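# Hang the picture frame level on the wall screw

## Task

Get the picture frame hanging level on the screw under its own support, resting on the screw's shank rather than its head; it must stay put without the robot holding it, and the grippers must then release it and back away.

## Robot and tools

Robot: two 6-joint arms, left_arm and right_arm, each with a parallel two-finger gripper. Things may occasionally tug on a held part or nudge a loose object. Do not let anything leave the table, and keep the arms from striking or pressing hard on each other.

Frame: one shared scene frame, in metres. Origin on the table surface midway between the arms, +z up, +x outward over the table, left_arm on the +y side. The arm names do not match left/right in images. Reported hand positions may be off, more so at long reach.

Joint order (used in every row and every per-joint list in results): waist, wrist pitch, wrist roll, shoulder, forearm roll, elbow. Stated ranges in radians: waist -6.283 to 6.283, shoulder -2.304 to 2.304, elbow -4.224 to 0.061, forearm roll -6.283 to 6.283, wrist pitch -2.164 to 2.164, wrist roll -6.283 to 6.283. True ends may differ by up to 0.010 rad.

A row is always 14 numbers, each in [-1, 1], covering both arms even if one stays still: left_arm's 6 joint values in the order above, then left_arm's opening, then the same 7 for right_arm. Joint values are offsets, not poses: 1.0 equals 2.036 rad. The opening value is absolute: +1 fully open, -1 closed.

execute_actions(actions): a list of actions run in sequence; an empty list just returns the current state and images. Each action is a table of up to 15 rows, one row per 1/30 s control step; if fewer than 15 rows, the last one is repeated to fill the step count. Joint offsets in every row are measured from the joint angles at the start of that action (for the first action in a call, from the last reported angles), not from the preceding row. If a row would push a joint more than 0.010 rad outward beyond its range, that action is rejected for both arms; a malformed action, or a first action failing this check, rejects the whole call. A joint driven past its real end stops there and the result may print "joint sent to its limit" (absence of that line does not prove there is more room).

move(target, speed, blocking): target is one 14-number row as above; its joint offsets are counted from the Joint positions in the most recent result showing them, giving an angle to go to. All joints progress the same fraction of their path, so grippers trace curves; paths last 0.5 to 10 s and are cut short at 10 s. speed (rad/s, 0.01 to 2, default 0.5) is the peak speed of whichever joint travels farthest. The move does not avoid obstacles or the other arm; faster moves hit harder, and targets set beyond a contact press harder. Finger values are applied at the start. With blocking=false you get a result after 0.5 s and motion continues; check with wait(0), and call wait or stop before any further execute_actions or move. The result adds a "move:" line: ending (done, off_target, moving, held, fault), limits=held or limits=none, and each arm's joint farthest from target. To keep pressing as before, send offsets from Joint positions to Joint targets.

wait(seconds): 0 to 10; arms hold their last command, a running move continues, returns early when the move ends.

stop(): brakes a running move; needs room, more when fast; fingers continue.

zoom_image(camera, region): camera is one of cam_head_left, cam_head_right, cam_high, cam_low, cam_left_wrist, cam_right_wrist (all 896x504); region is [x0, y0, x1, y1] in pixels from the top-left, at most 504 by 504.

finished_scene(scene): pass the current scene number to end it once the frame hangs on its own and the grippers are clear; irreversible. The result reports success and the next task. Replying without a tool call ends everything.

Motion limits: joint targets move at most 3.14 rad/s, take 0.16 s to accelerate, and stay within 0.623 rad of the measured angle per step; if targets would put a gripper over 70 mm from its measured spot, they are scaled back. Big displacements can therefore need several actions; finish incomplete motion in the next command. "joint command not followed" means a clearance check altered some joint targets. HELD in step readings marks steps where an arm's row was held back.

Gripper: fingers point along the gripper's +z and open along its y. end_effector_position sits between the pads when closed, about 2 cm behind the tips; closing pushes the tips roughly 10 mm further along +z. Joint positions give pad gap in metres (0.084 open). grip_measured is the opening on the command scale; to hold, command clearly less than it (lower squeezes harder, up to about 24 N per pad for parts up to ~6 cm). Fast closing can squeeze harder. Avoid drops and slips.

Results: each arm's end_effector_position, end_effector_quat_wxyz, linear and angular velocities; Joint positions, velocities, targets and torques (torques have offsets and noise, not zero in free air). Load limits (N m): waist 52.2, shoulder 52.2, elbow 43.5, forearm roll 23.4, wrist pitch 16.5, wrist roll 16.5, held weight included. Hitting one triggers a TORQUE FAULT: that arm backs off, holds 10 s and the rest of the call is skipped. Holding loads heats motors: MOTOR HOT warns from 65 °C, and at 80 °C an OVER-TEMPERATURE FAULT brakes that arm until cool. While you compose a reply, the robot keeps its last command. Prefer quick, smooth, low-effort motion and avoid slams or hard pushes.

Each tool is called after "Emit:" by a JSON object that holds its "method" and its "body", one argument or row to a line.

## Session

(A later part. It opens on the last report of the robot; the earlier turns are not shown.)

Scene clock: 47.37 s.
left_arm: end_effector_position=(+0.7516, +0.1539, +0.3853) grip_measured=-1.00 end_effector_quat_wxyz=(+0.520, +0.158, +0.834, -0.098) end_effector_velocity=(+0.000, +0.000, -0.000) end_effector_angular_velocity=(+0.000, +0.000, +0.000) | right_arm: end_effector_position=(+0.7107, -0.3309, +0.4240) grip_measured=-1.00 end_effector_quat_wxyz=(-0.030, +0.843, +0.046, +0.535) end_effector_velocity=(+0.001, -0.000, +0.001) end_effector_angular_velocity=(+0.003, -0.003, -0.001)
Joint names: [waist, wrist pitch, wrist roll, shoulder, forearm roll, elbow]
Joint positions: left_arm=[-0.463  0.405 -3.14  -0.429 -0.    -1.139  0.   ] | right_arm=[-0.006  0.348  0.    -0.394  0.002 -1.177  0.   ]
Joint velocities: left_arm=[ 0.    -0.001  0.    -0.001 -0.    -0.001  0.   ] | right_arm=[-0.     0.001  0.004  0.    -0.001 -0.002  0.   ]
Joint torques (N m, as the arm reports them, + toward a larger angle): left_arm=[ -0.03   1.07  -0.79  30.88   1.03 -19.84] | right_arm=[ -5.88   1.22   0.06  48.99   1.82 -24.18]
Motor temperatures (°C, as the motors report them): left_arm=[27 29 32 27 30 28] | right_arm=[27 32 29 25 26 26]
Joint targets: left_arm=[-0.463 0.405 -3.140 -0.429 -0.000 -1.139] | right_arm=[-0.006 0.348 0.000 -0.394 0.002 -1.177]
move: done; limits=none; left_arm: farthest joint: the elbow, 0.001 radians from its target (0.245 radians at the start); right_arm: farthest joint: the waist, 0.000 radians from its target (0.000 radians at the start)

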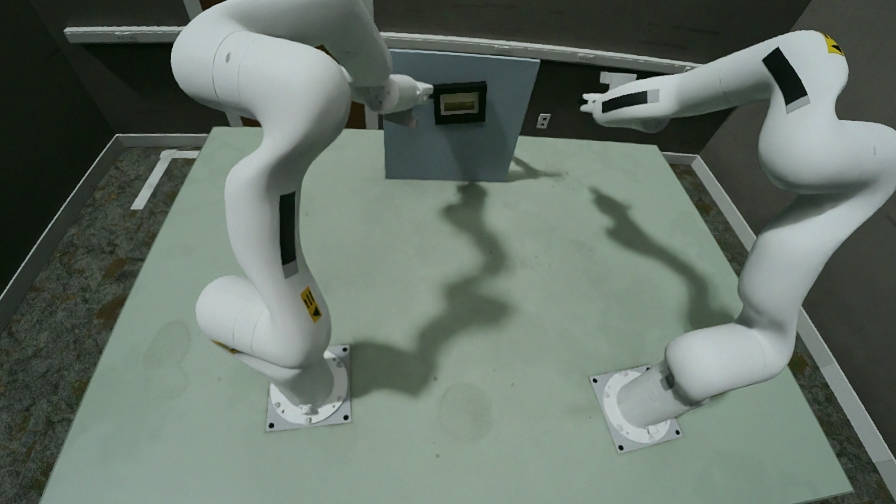

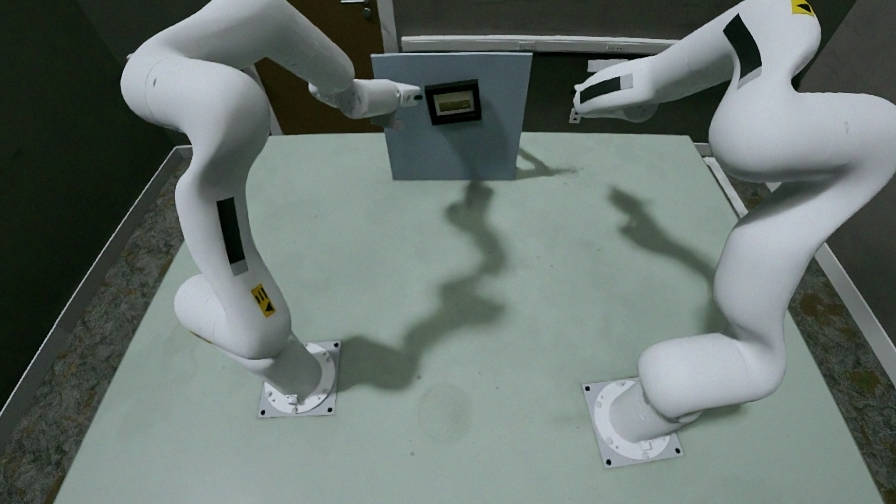

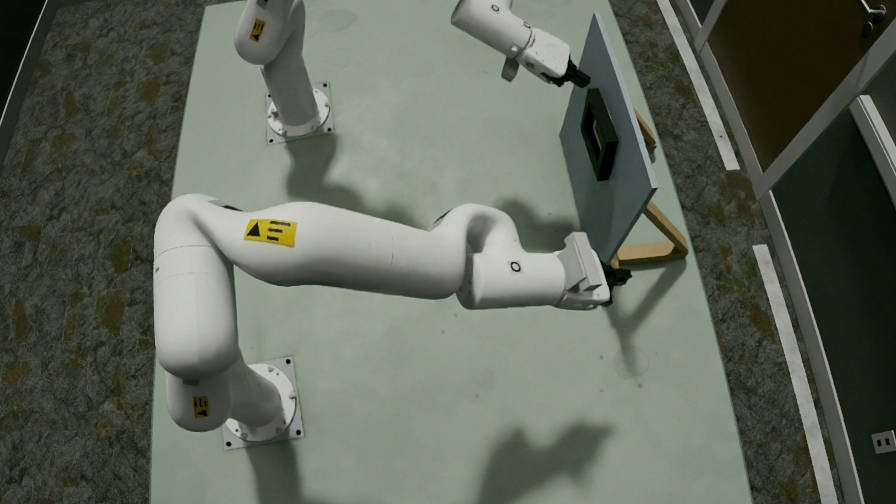

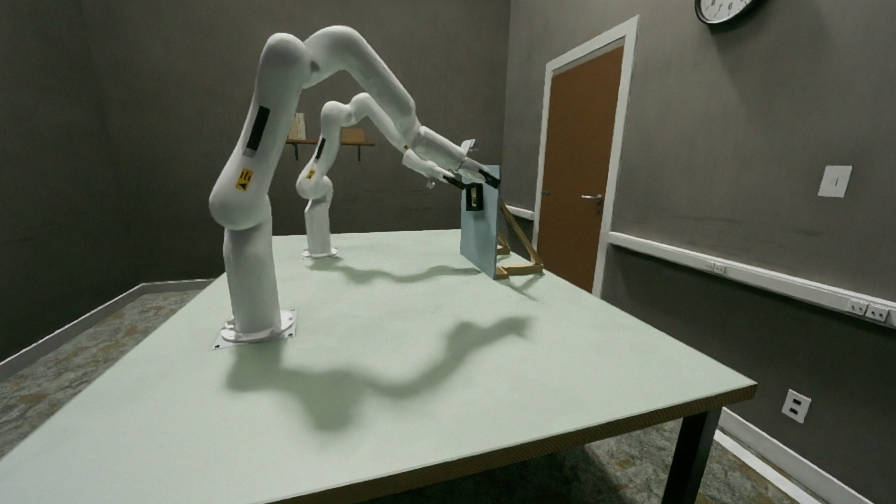

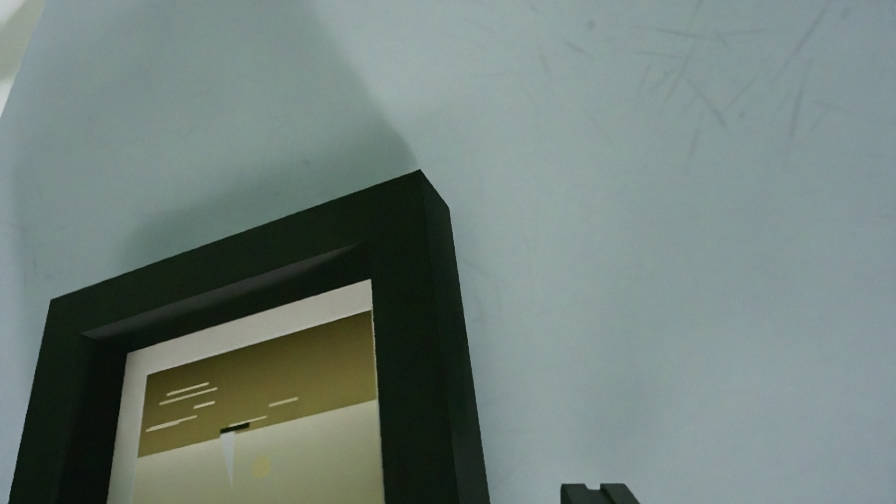

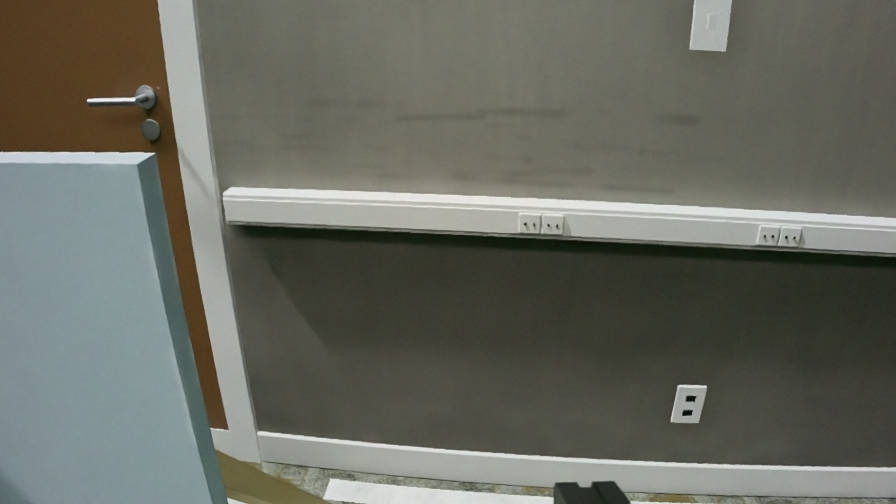

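Emit:
{"method": "move", "body": {
  "target": [-0.016,-0.003,0,-0.008,0,-0.011,-1, 0,0,0,0,0,0,-1],
  "speed": 0.06
}}

Emit:
{"method": "move", "body": {
  "target": [0.03,0,0,0,0,0,-1, 0,0,0,0,0,0,-1],
  "speed": 0.2
}}

Emit:
{"method": "wait", "body": {
  "seconds": 1
}}

Emit:
{"method": "zoom_image", "body": {
  "camera": "cam_head_right",
  "region": [340, 30, 560, 190]
}}

Scene clock: 49.53 s.
left_arm: end_effector_position=(+0.7486, +0.1277, +0.3852) grip_measured=-1.00 end_effector_quat_wxyz=(+0.518, +0.172, +0.831, -0.106) end_effector_velocity=(-0.000, +0.000, -0.000) end_effector_angular_velocity=(-0.001, +0.001, +0.001) | right_arm: end_effector_position=(+0.7107, -0.3309, +0.4240) grip_measured=-1.00 end_effector_quat_wxyz=(-0.030, +0.843, +0.046, +0.535) end_effector_velocity=(-0.000, -0.000, +0.001) end_effector_angular_velocity=(-0.001, -0.000, -0.000)
Joint names: [waist, wrist pitch, wrist roll, shoulder, forearm roll, elbow]
Joint positions: left_arm=[-0.496  0.399 -3.14  -0.445 -0.    -1.161  0.   ] | right_arm=[-0.006  0.348  0.    -0.394  0.002 -1.177  0.   ]
Joint velocities: left_arm=[ 0.    -0.001 -0.001 -0.    -0.001  0.     0.   ] | right_arm=[-0.    -0.001 -0.001  0.001  0.    -0.     0.   ]
Joint torques (N m, as the arm reports them, + toward a larger angle): left_arm=[  0.06   1.    -0.84  31.97   1.06 -19.94] | right_arm=[ -6.26   1.33   0.23  48.83   1.91 -24.61]
Motor temperatures (°C, as the motors report them): left_arm=[27 29 32 27 30 28] | right_arm=[27 32 29 25 26 26]
Joint targets: left_arm=[-0.496 0.399 -3.140 -0.446 -0.000 -1.161] | right_arm=[-0.006 0.348 0.000 -0.394 0.002 -1.177]
move: done; limits=none; left_arm: farthest joint: the waist, 0.000 radians from its target (0.032 radians at the start); right_arm: farthest joint: the waist, 0.000 radians from its target (0.000 radians at the start)

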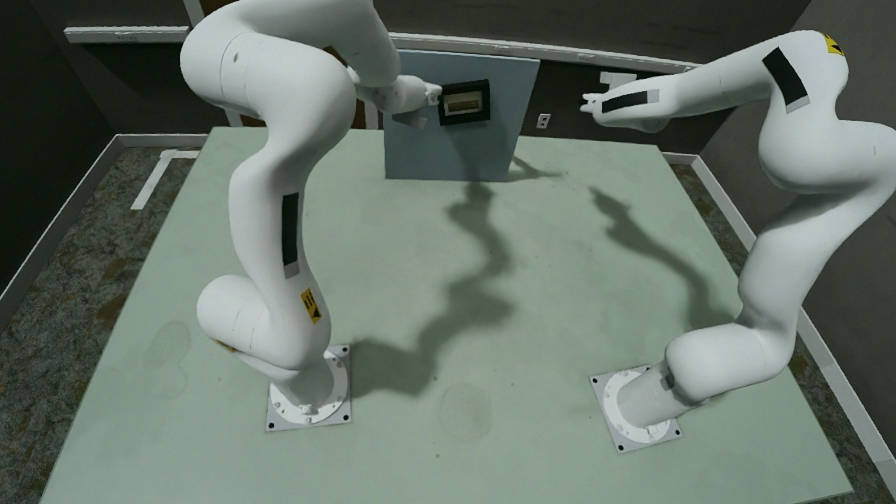

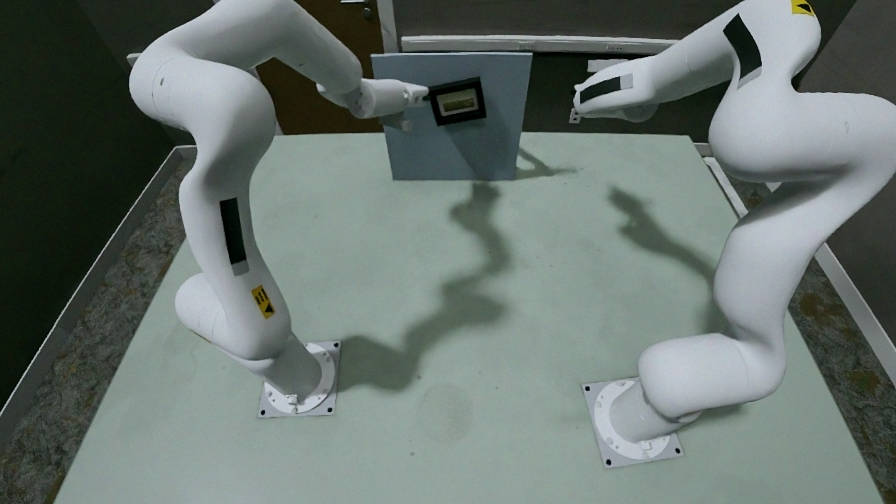

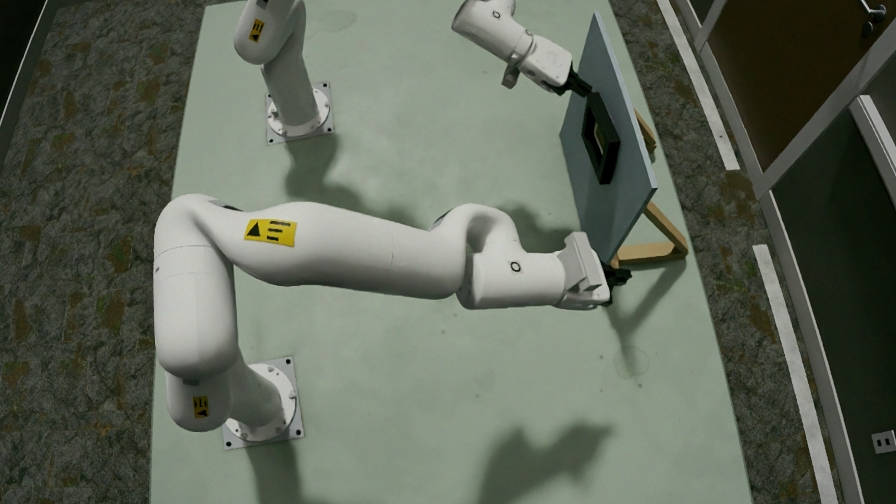

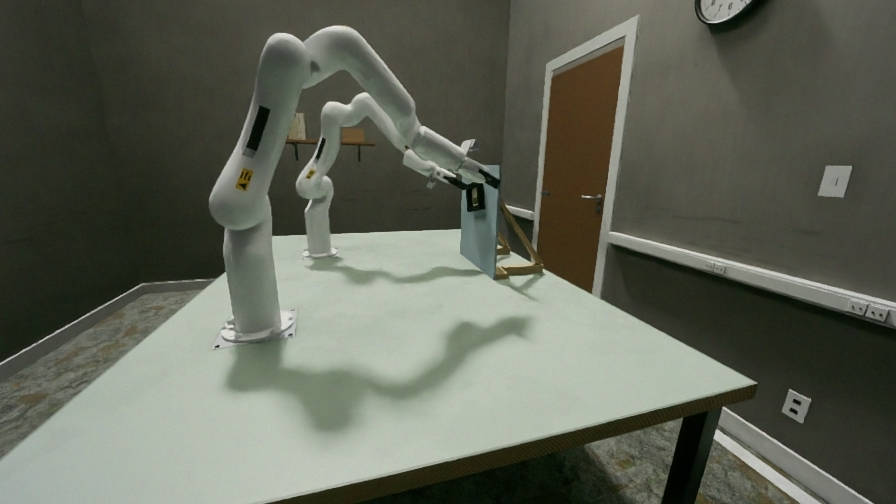

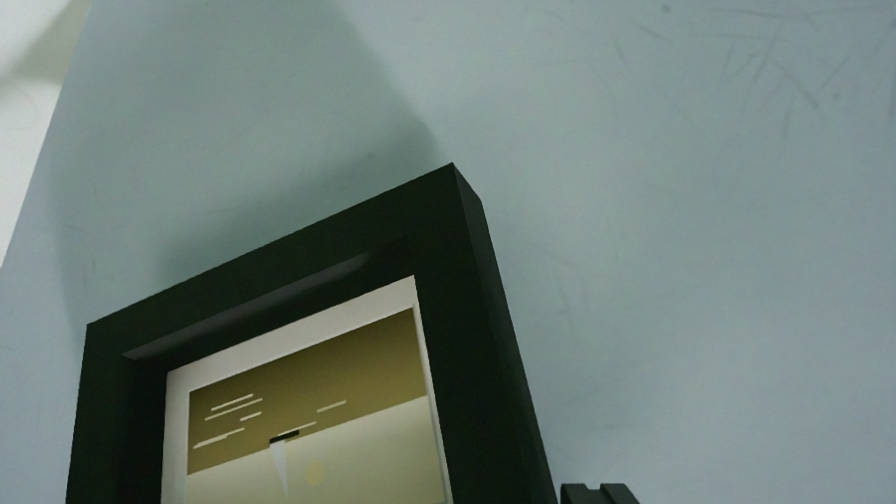

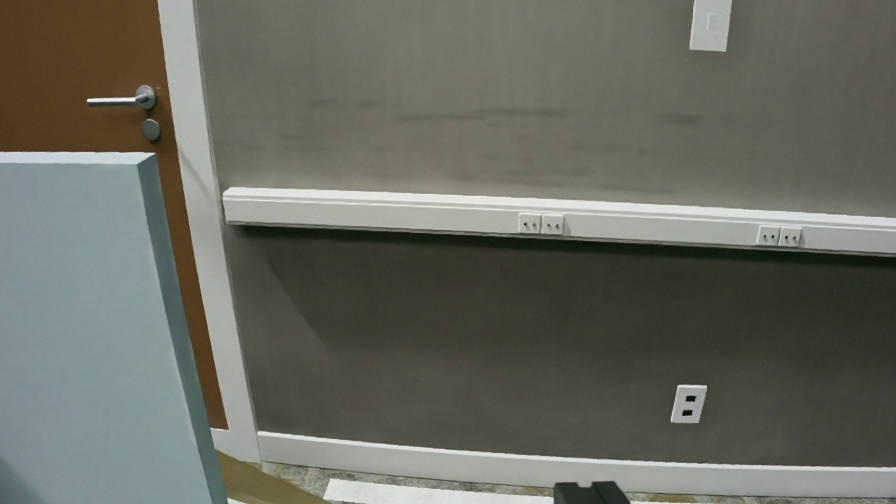

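Scene clock: 50.30 s.
left_arm: end_effector_position=(+0.7660, +0.1718, +0.3852) grip_measured=-1.00 end_effector_quat_wxyz=(+0.521, +0.146, +0.836, -0.091) end_effector_velocity=(+0.000, +0.000, +0.000) end_effector_angular_velocity=(+0.001, -0.001, +0.000) | right_arm: end_effector_position=(+0.7107, -0.3309, +0.4240) grip_measured=-1.00 end_effector_quat_wxyz=(-0.030, +0.843, +0.046, +0.535) end_effector_velocity=(-0.000, +0.001, -0.000) end_effector_angular_velocity=(-0.000, +0.000, +0.001)
Joint names: [waist, wrist pitch, wrist roll, shoulder, forearm roll, elbow]
Joint positions: left_arm=[-0.435  0.399 -3.14  -0.445 -0.    -1.161  0.   ] | right_arm=[-0.006  0.348  0.    -0.394  0.002 -1.177  0.   ]
Joint velocities: left_arm=[ 0.001 -0.     0.002 -0.    -0.    -0.001  0.   ] | right_arm=[ 0.001  0.001  0.001 -0.    -0.001  0.001  0.   ]
Joint torques (N m, as the arm reports them, + toward a larger angle): left_arm=[  0.13   1.06  -0.83  31.89   1.35 -20.03] | right_arm=[ -6.46   1.3    0.2   48.4    1.45 -24.88]
Motor temperatures (°C, as the motors report them): left_arm=[27 29 32 27 30 28] | right_arm=[27 32 29 25 26 26]
Joint targets: left_arm=[-0.435 0.399 -3.140 -0.445 -0.000 -1.161] | right_arm=[-0.006 0.348 0.000 -0.394 0.002 -1.177]
move: done; limits=none; left_arm: farthest joint: the waist, 0.000 radians from its target (0.061 radians at the start); right_arm: farthest joint: the waist, 0.000 radians from its target (0.000 radians at the start)

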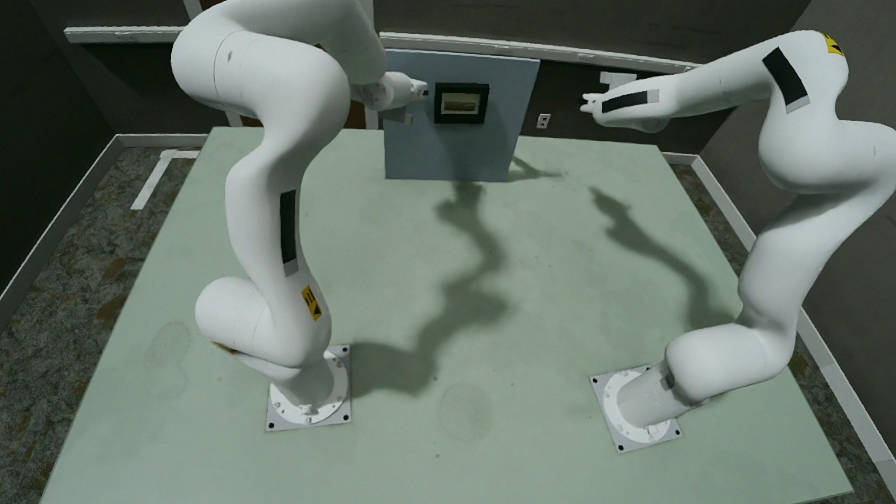

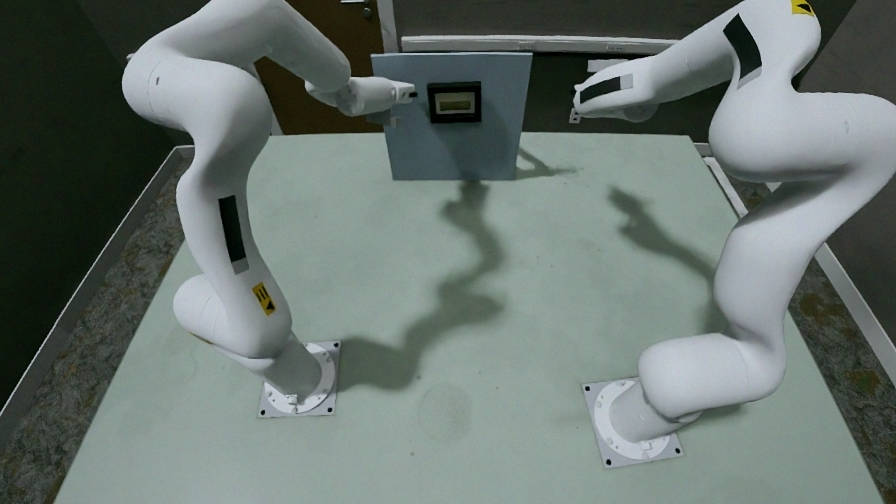

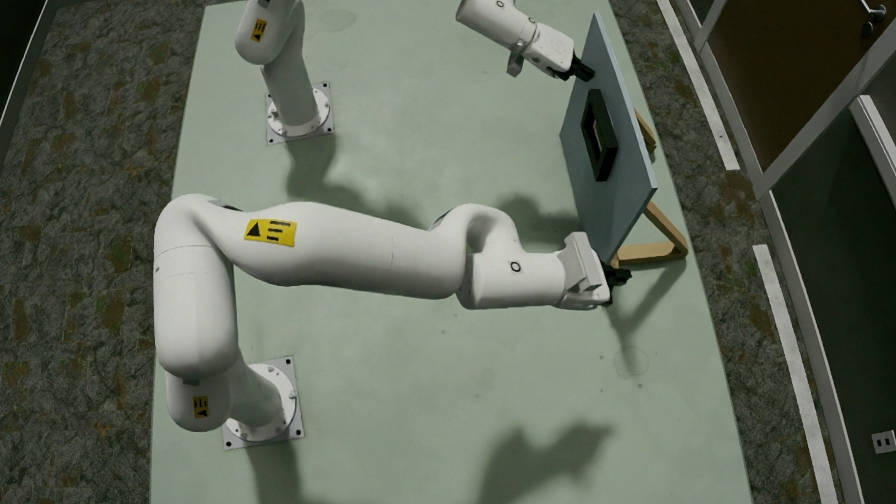

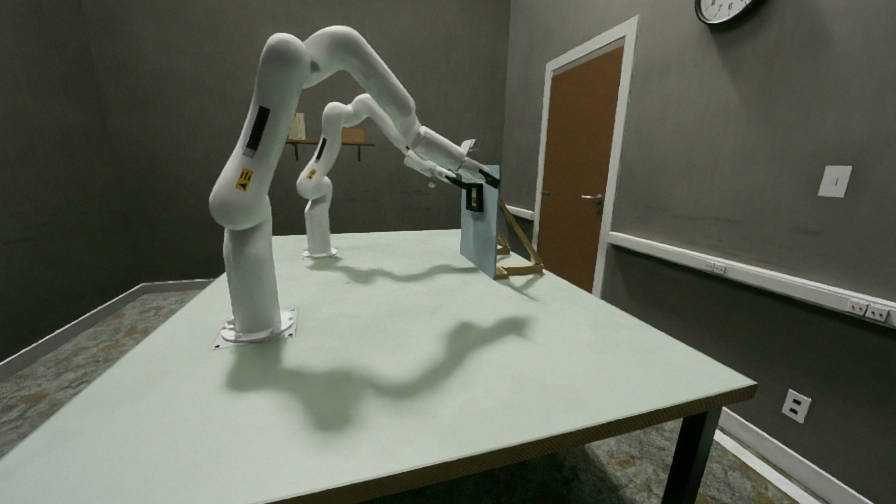

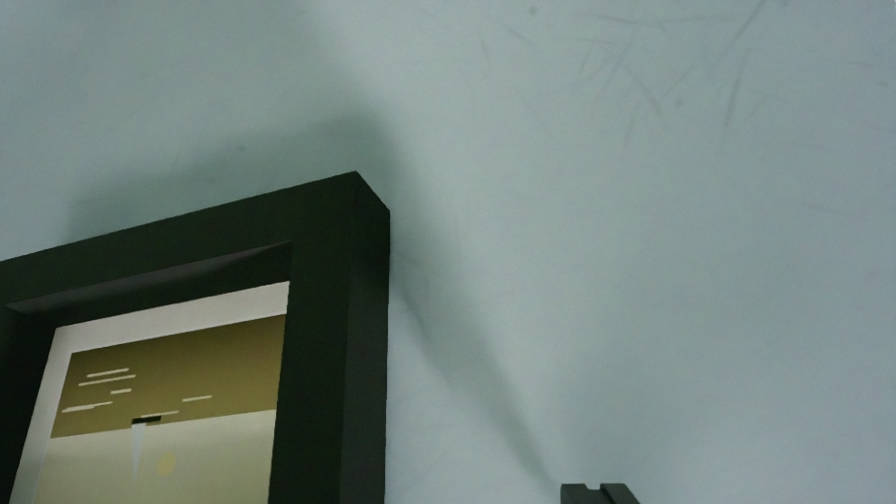

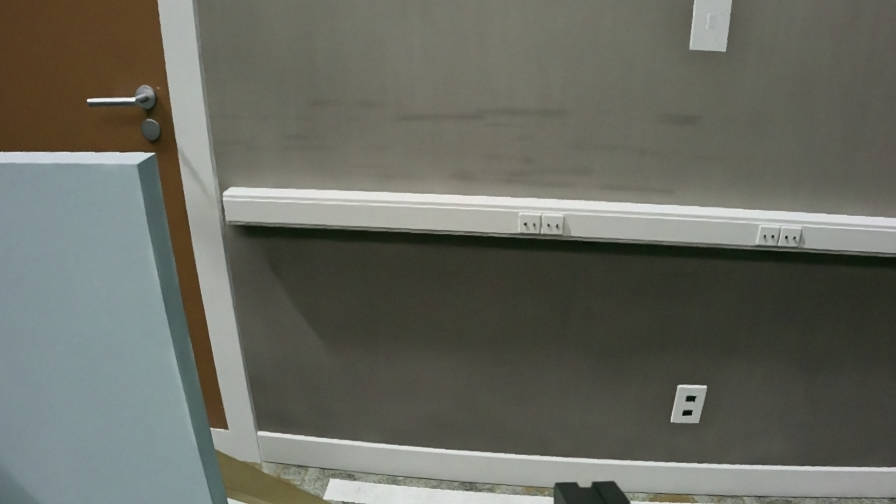

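Scene clock: 51.30 s.
left_arm: end_effector_position=(+0.7661, +0.1720, +0.3852) grip_measured=-1.00 end_effector_quat_wxyz=(+0.521, +0.146, +0.836, -0.091) end_effector_velocity=(-0.000, +0.000, -0.001) end_effector_angular_velocity=(+0.000, +0.001, +0.001) | right_arm: end_effector_position=(+0.7107, -0.3309, +0.4240) grip_measured=-1.00 end_effector_quat_wxyz=(-0.030, +0.843, +0.046, +0.535) end_effector_velocity=(-0.000, -0.000, -0.001) end_effector_angular_velocity=(-0.001, +0.001, +0.000)
Joint names: [waist, wrist pitch, wrist roll, shoulder, forearm roll, elbow]
Joint positions: left_arm=[-0.435  0.399 -3.14  -0.445 -0.    -1.161  0.   ] | right_arm=[-0.006  0.348  0.    -0.394  0.002 -1.177  0.   ]
Joint velocities: left_arm=[ 0.    -0.     0.001 -0.    -0.001  0.001  0.   ] | right_arm=[-0.001 -0.    -0.001 -0.    -0.001  0.001  0.   ]
Joint torques (N m, as the arm reports them, + toward a larger angle): left_arm=[  0.56   1.07  -0.87  31.96   0.99 -19.9 ] | right_arm=[ -5.6    1.25   0.19  48.94   1.79 -24.3 ]
Motor temperatures (°C, as the motors report them): left_arm=[27 29 32 27 30 28] | right_arm=[27 32 29 25 26 26]
Joint targets: left_arm=[-0.435 0.399 -3.140 -0.445 -0.000 -1.161] | right_arm=[-0.006 0.348 0.000 -0.394 0.002 -1.177]
wait: 1.00 s; at rest by 0.17 s

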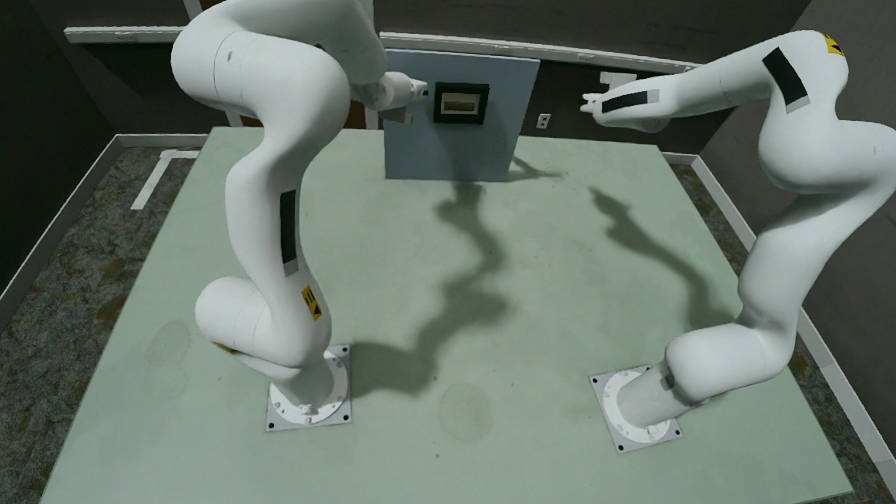

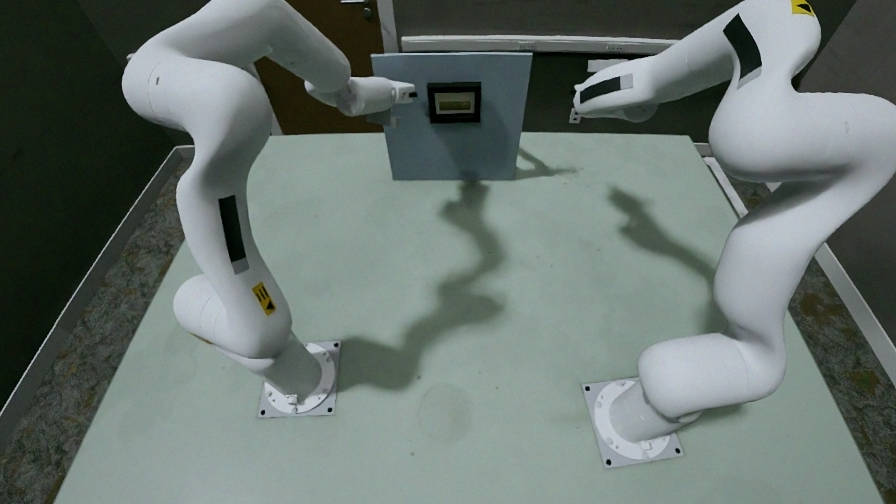

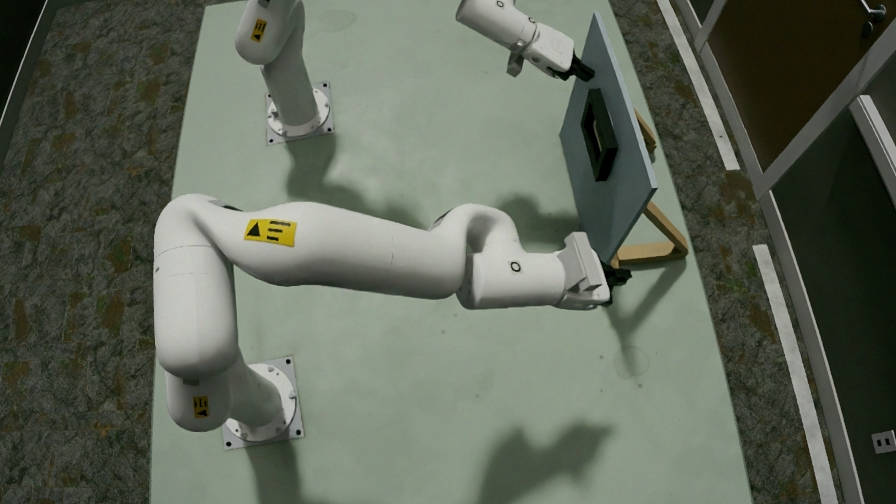

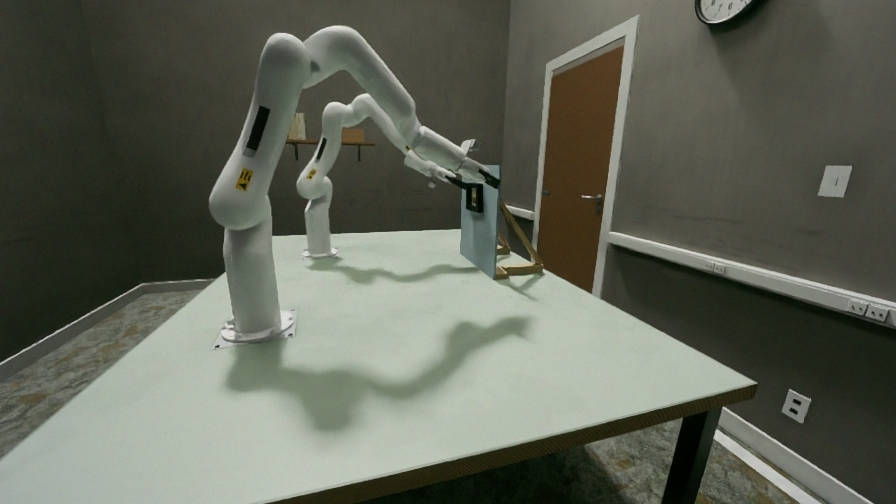

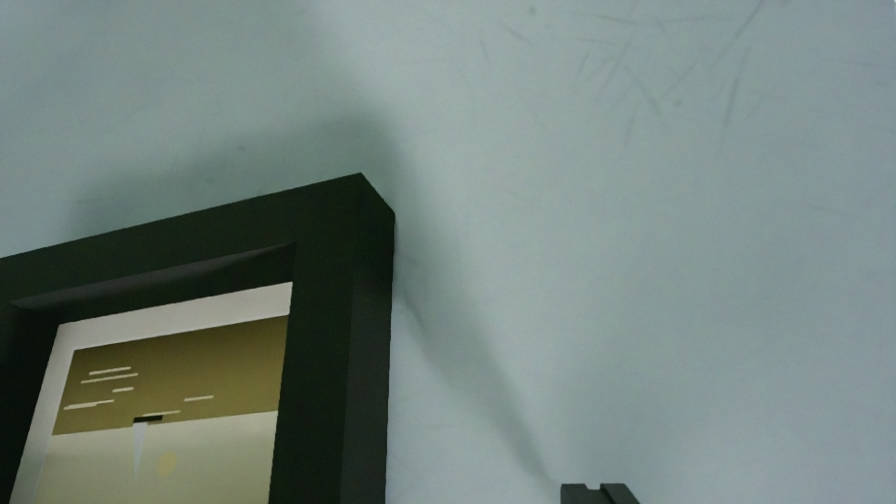

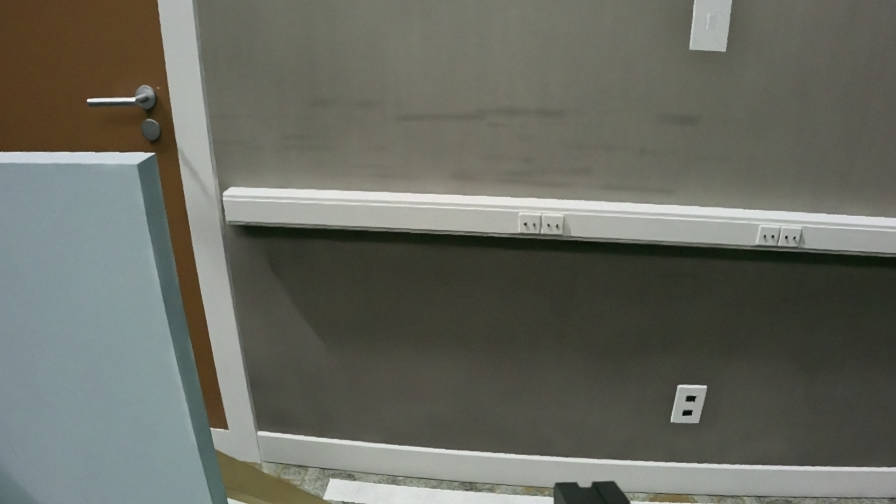

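Region (340, 30, 560, 190) of cam_head_right's 896x504 image, scaled by 2.291, with more detail than that image has; it fills the top 367 rows of this view, and the rest is white.

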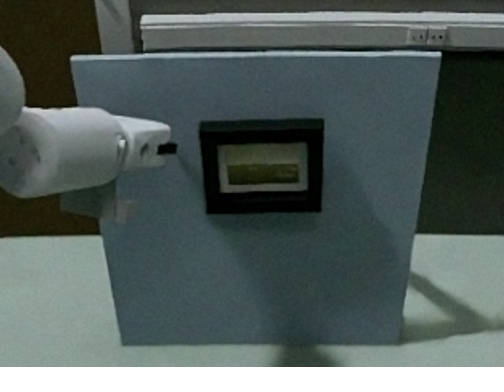

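Level. Retract and finish.

Emit:
{"method": "move", "body": {
  "target": [0.05,0.05,0,0.12,0,0.17,-1, 0,0,0,0,0,0,-1],
  "speed": 0.5
}}

Emit:
{"method": "finished_scene", "body": {
  "scene": 2
}}

Scene clock: 52.53 s.
left_arm: end_effector_position=(+0.6779, +0.2755, +0.3767) grip_measured=-1.00 end_effector_quat_wxyz=(+0.525, +0.104, +0.842, -0.064) end_effector_velocity=(-0.001, +0.001, -0.001) end_effector_angular_velocity=(+0.000, +0.002, +0.002) | right_arm: end_effector_position=(+0.7107, -0.3309, +0.4240) grip_measured=-1.00 end_effector_quat_wxyz=(-0.030, +0.843, +0.046, +0.535) end_effector_velocity=(+0.000, -0.000, +0.001) end_effector_angular_velocity=(+0.003, -0.001, -0.002)
Joint names: [waist, wrist pitch, wrist roll, shoulder, forearm roll, elbow]
Joint positions: left_arm=[-0.333  0.501 -3.14  -0.202 -0.    -0.816  0.   ] | right_arm=[-0.006  0.348  0.    -0.394  0.002 -1.177  0.   ]
Joint velocities: left_arm=[ 0.002 -0.001 -0.     0.001 -0.     0.002  0.   ] | right_arm=[-0.     0.001  0.002  0.     0.001 -0.     0.   ]
Joint torques (N m, as the arm reports them, + toward a larger angle): left_arm=[  0.43   1.05  -0.87  24.36   1.33 -18.9 ] | right_arm=[ -6.63   1.23   0.15  48.43   1.64 -24.72]
Motor temperatures (°C, as the motors report them): left_arm=[27 29 32 27 30 28] | right_arm=[27 32 29 25 26 26]
Joint targets: left_arm=[-0.333 0.501 -3.140 -0.201 -0.000 -0.815] | right_arm=[-0.006 0.348 0.000 -0.394 0.002 -1.177]
move: done; limits=none; left_arm: farthest joint: the shoulder, 0.001 radians from its target (0.245 radians at the start); right_arm: farthest joint: the waist, 0.000 radians from its target (0.000 radians at the start)

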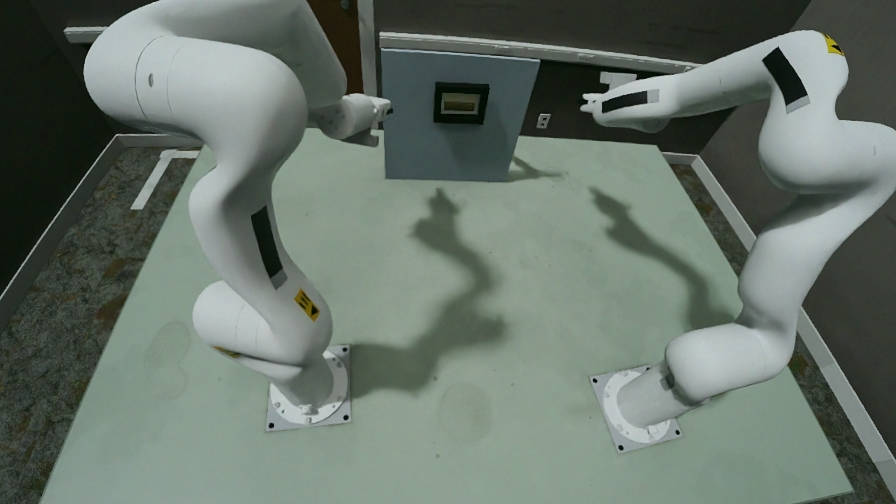

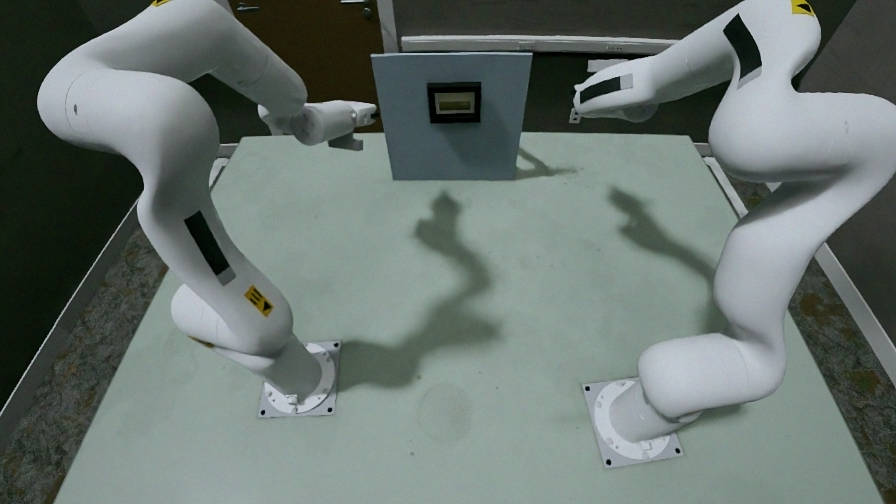

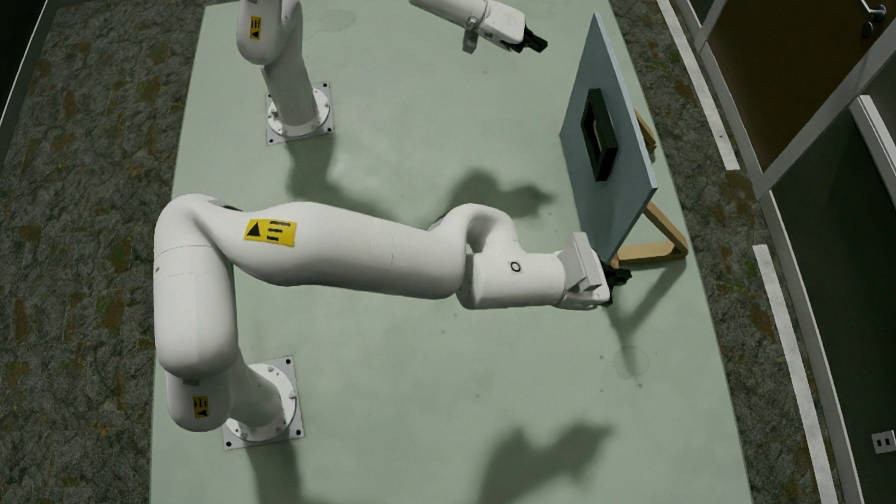

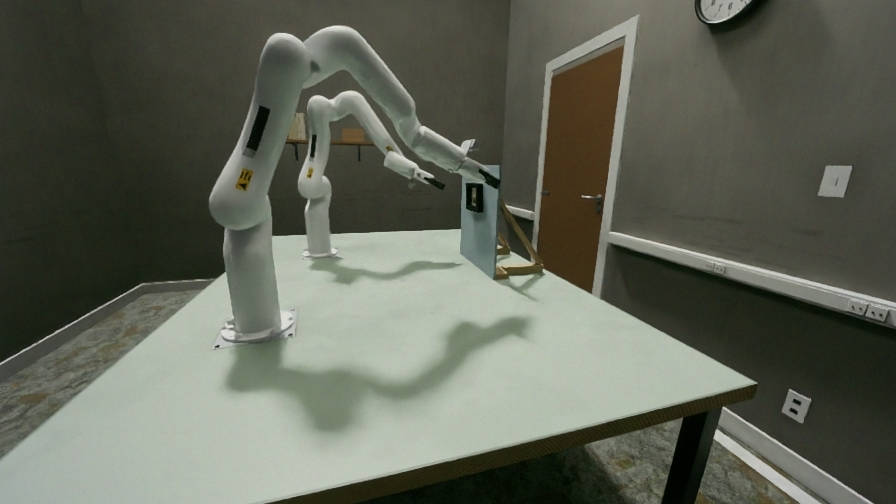

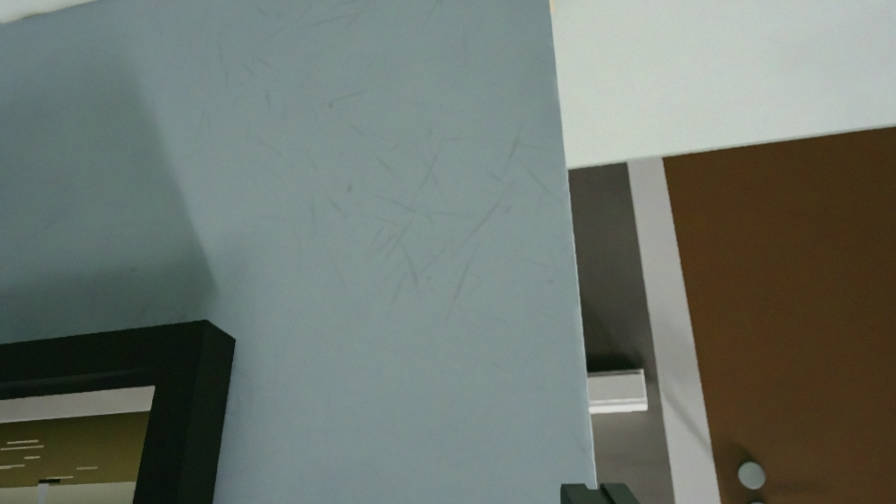

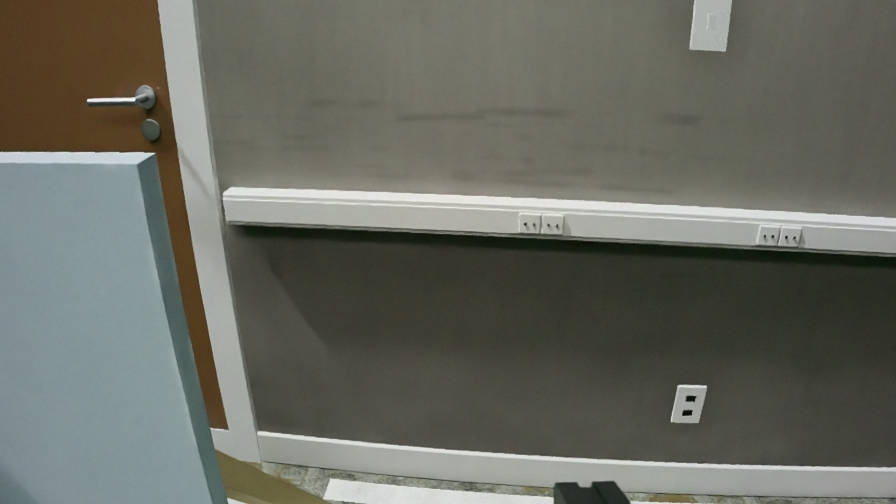

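The scene is finished: the task was done.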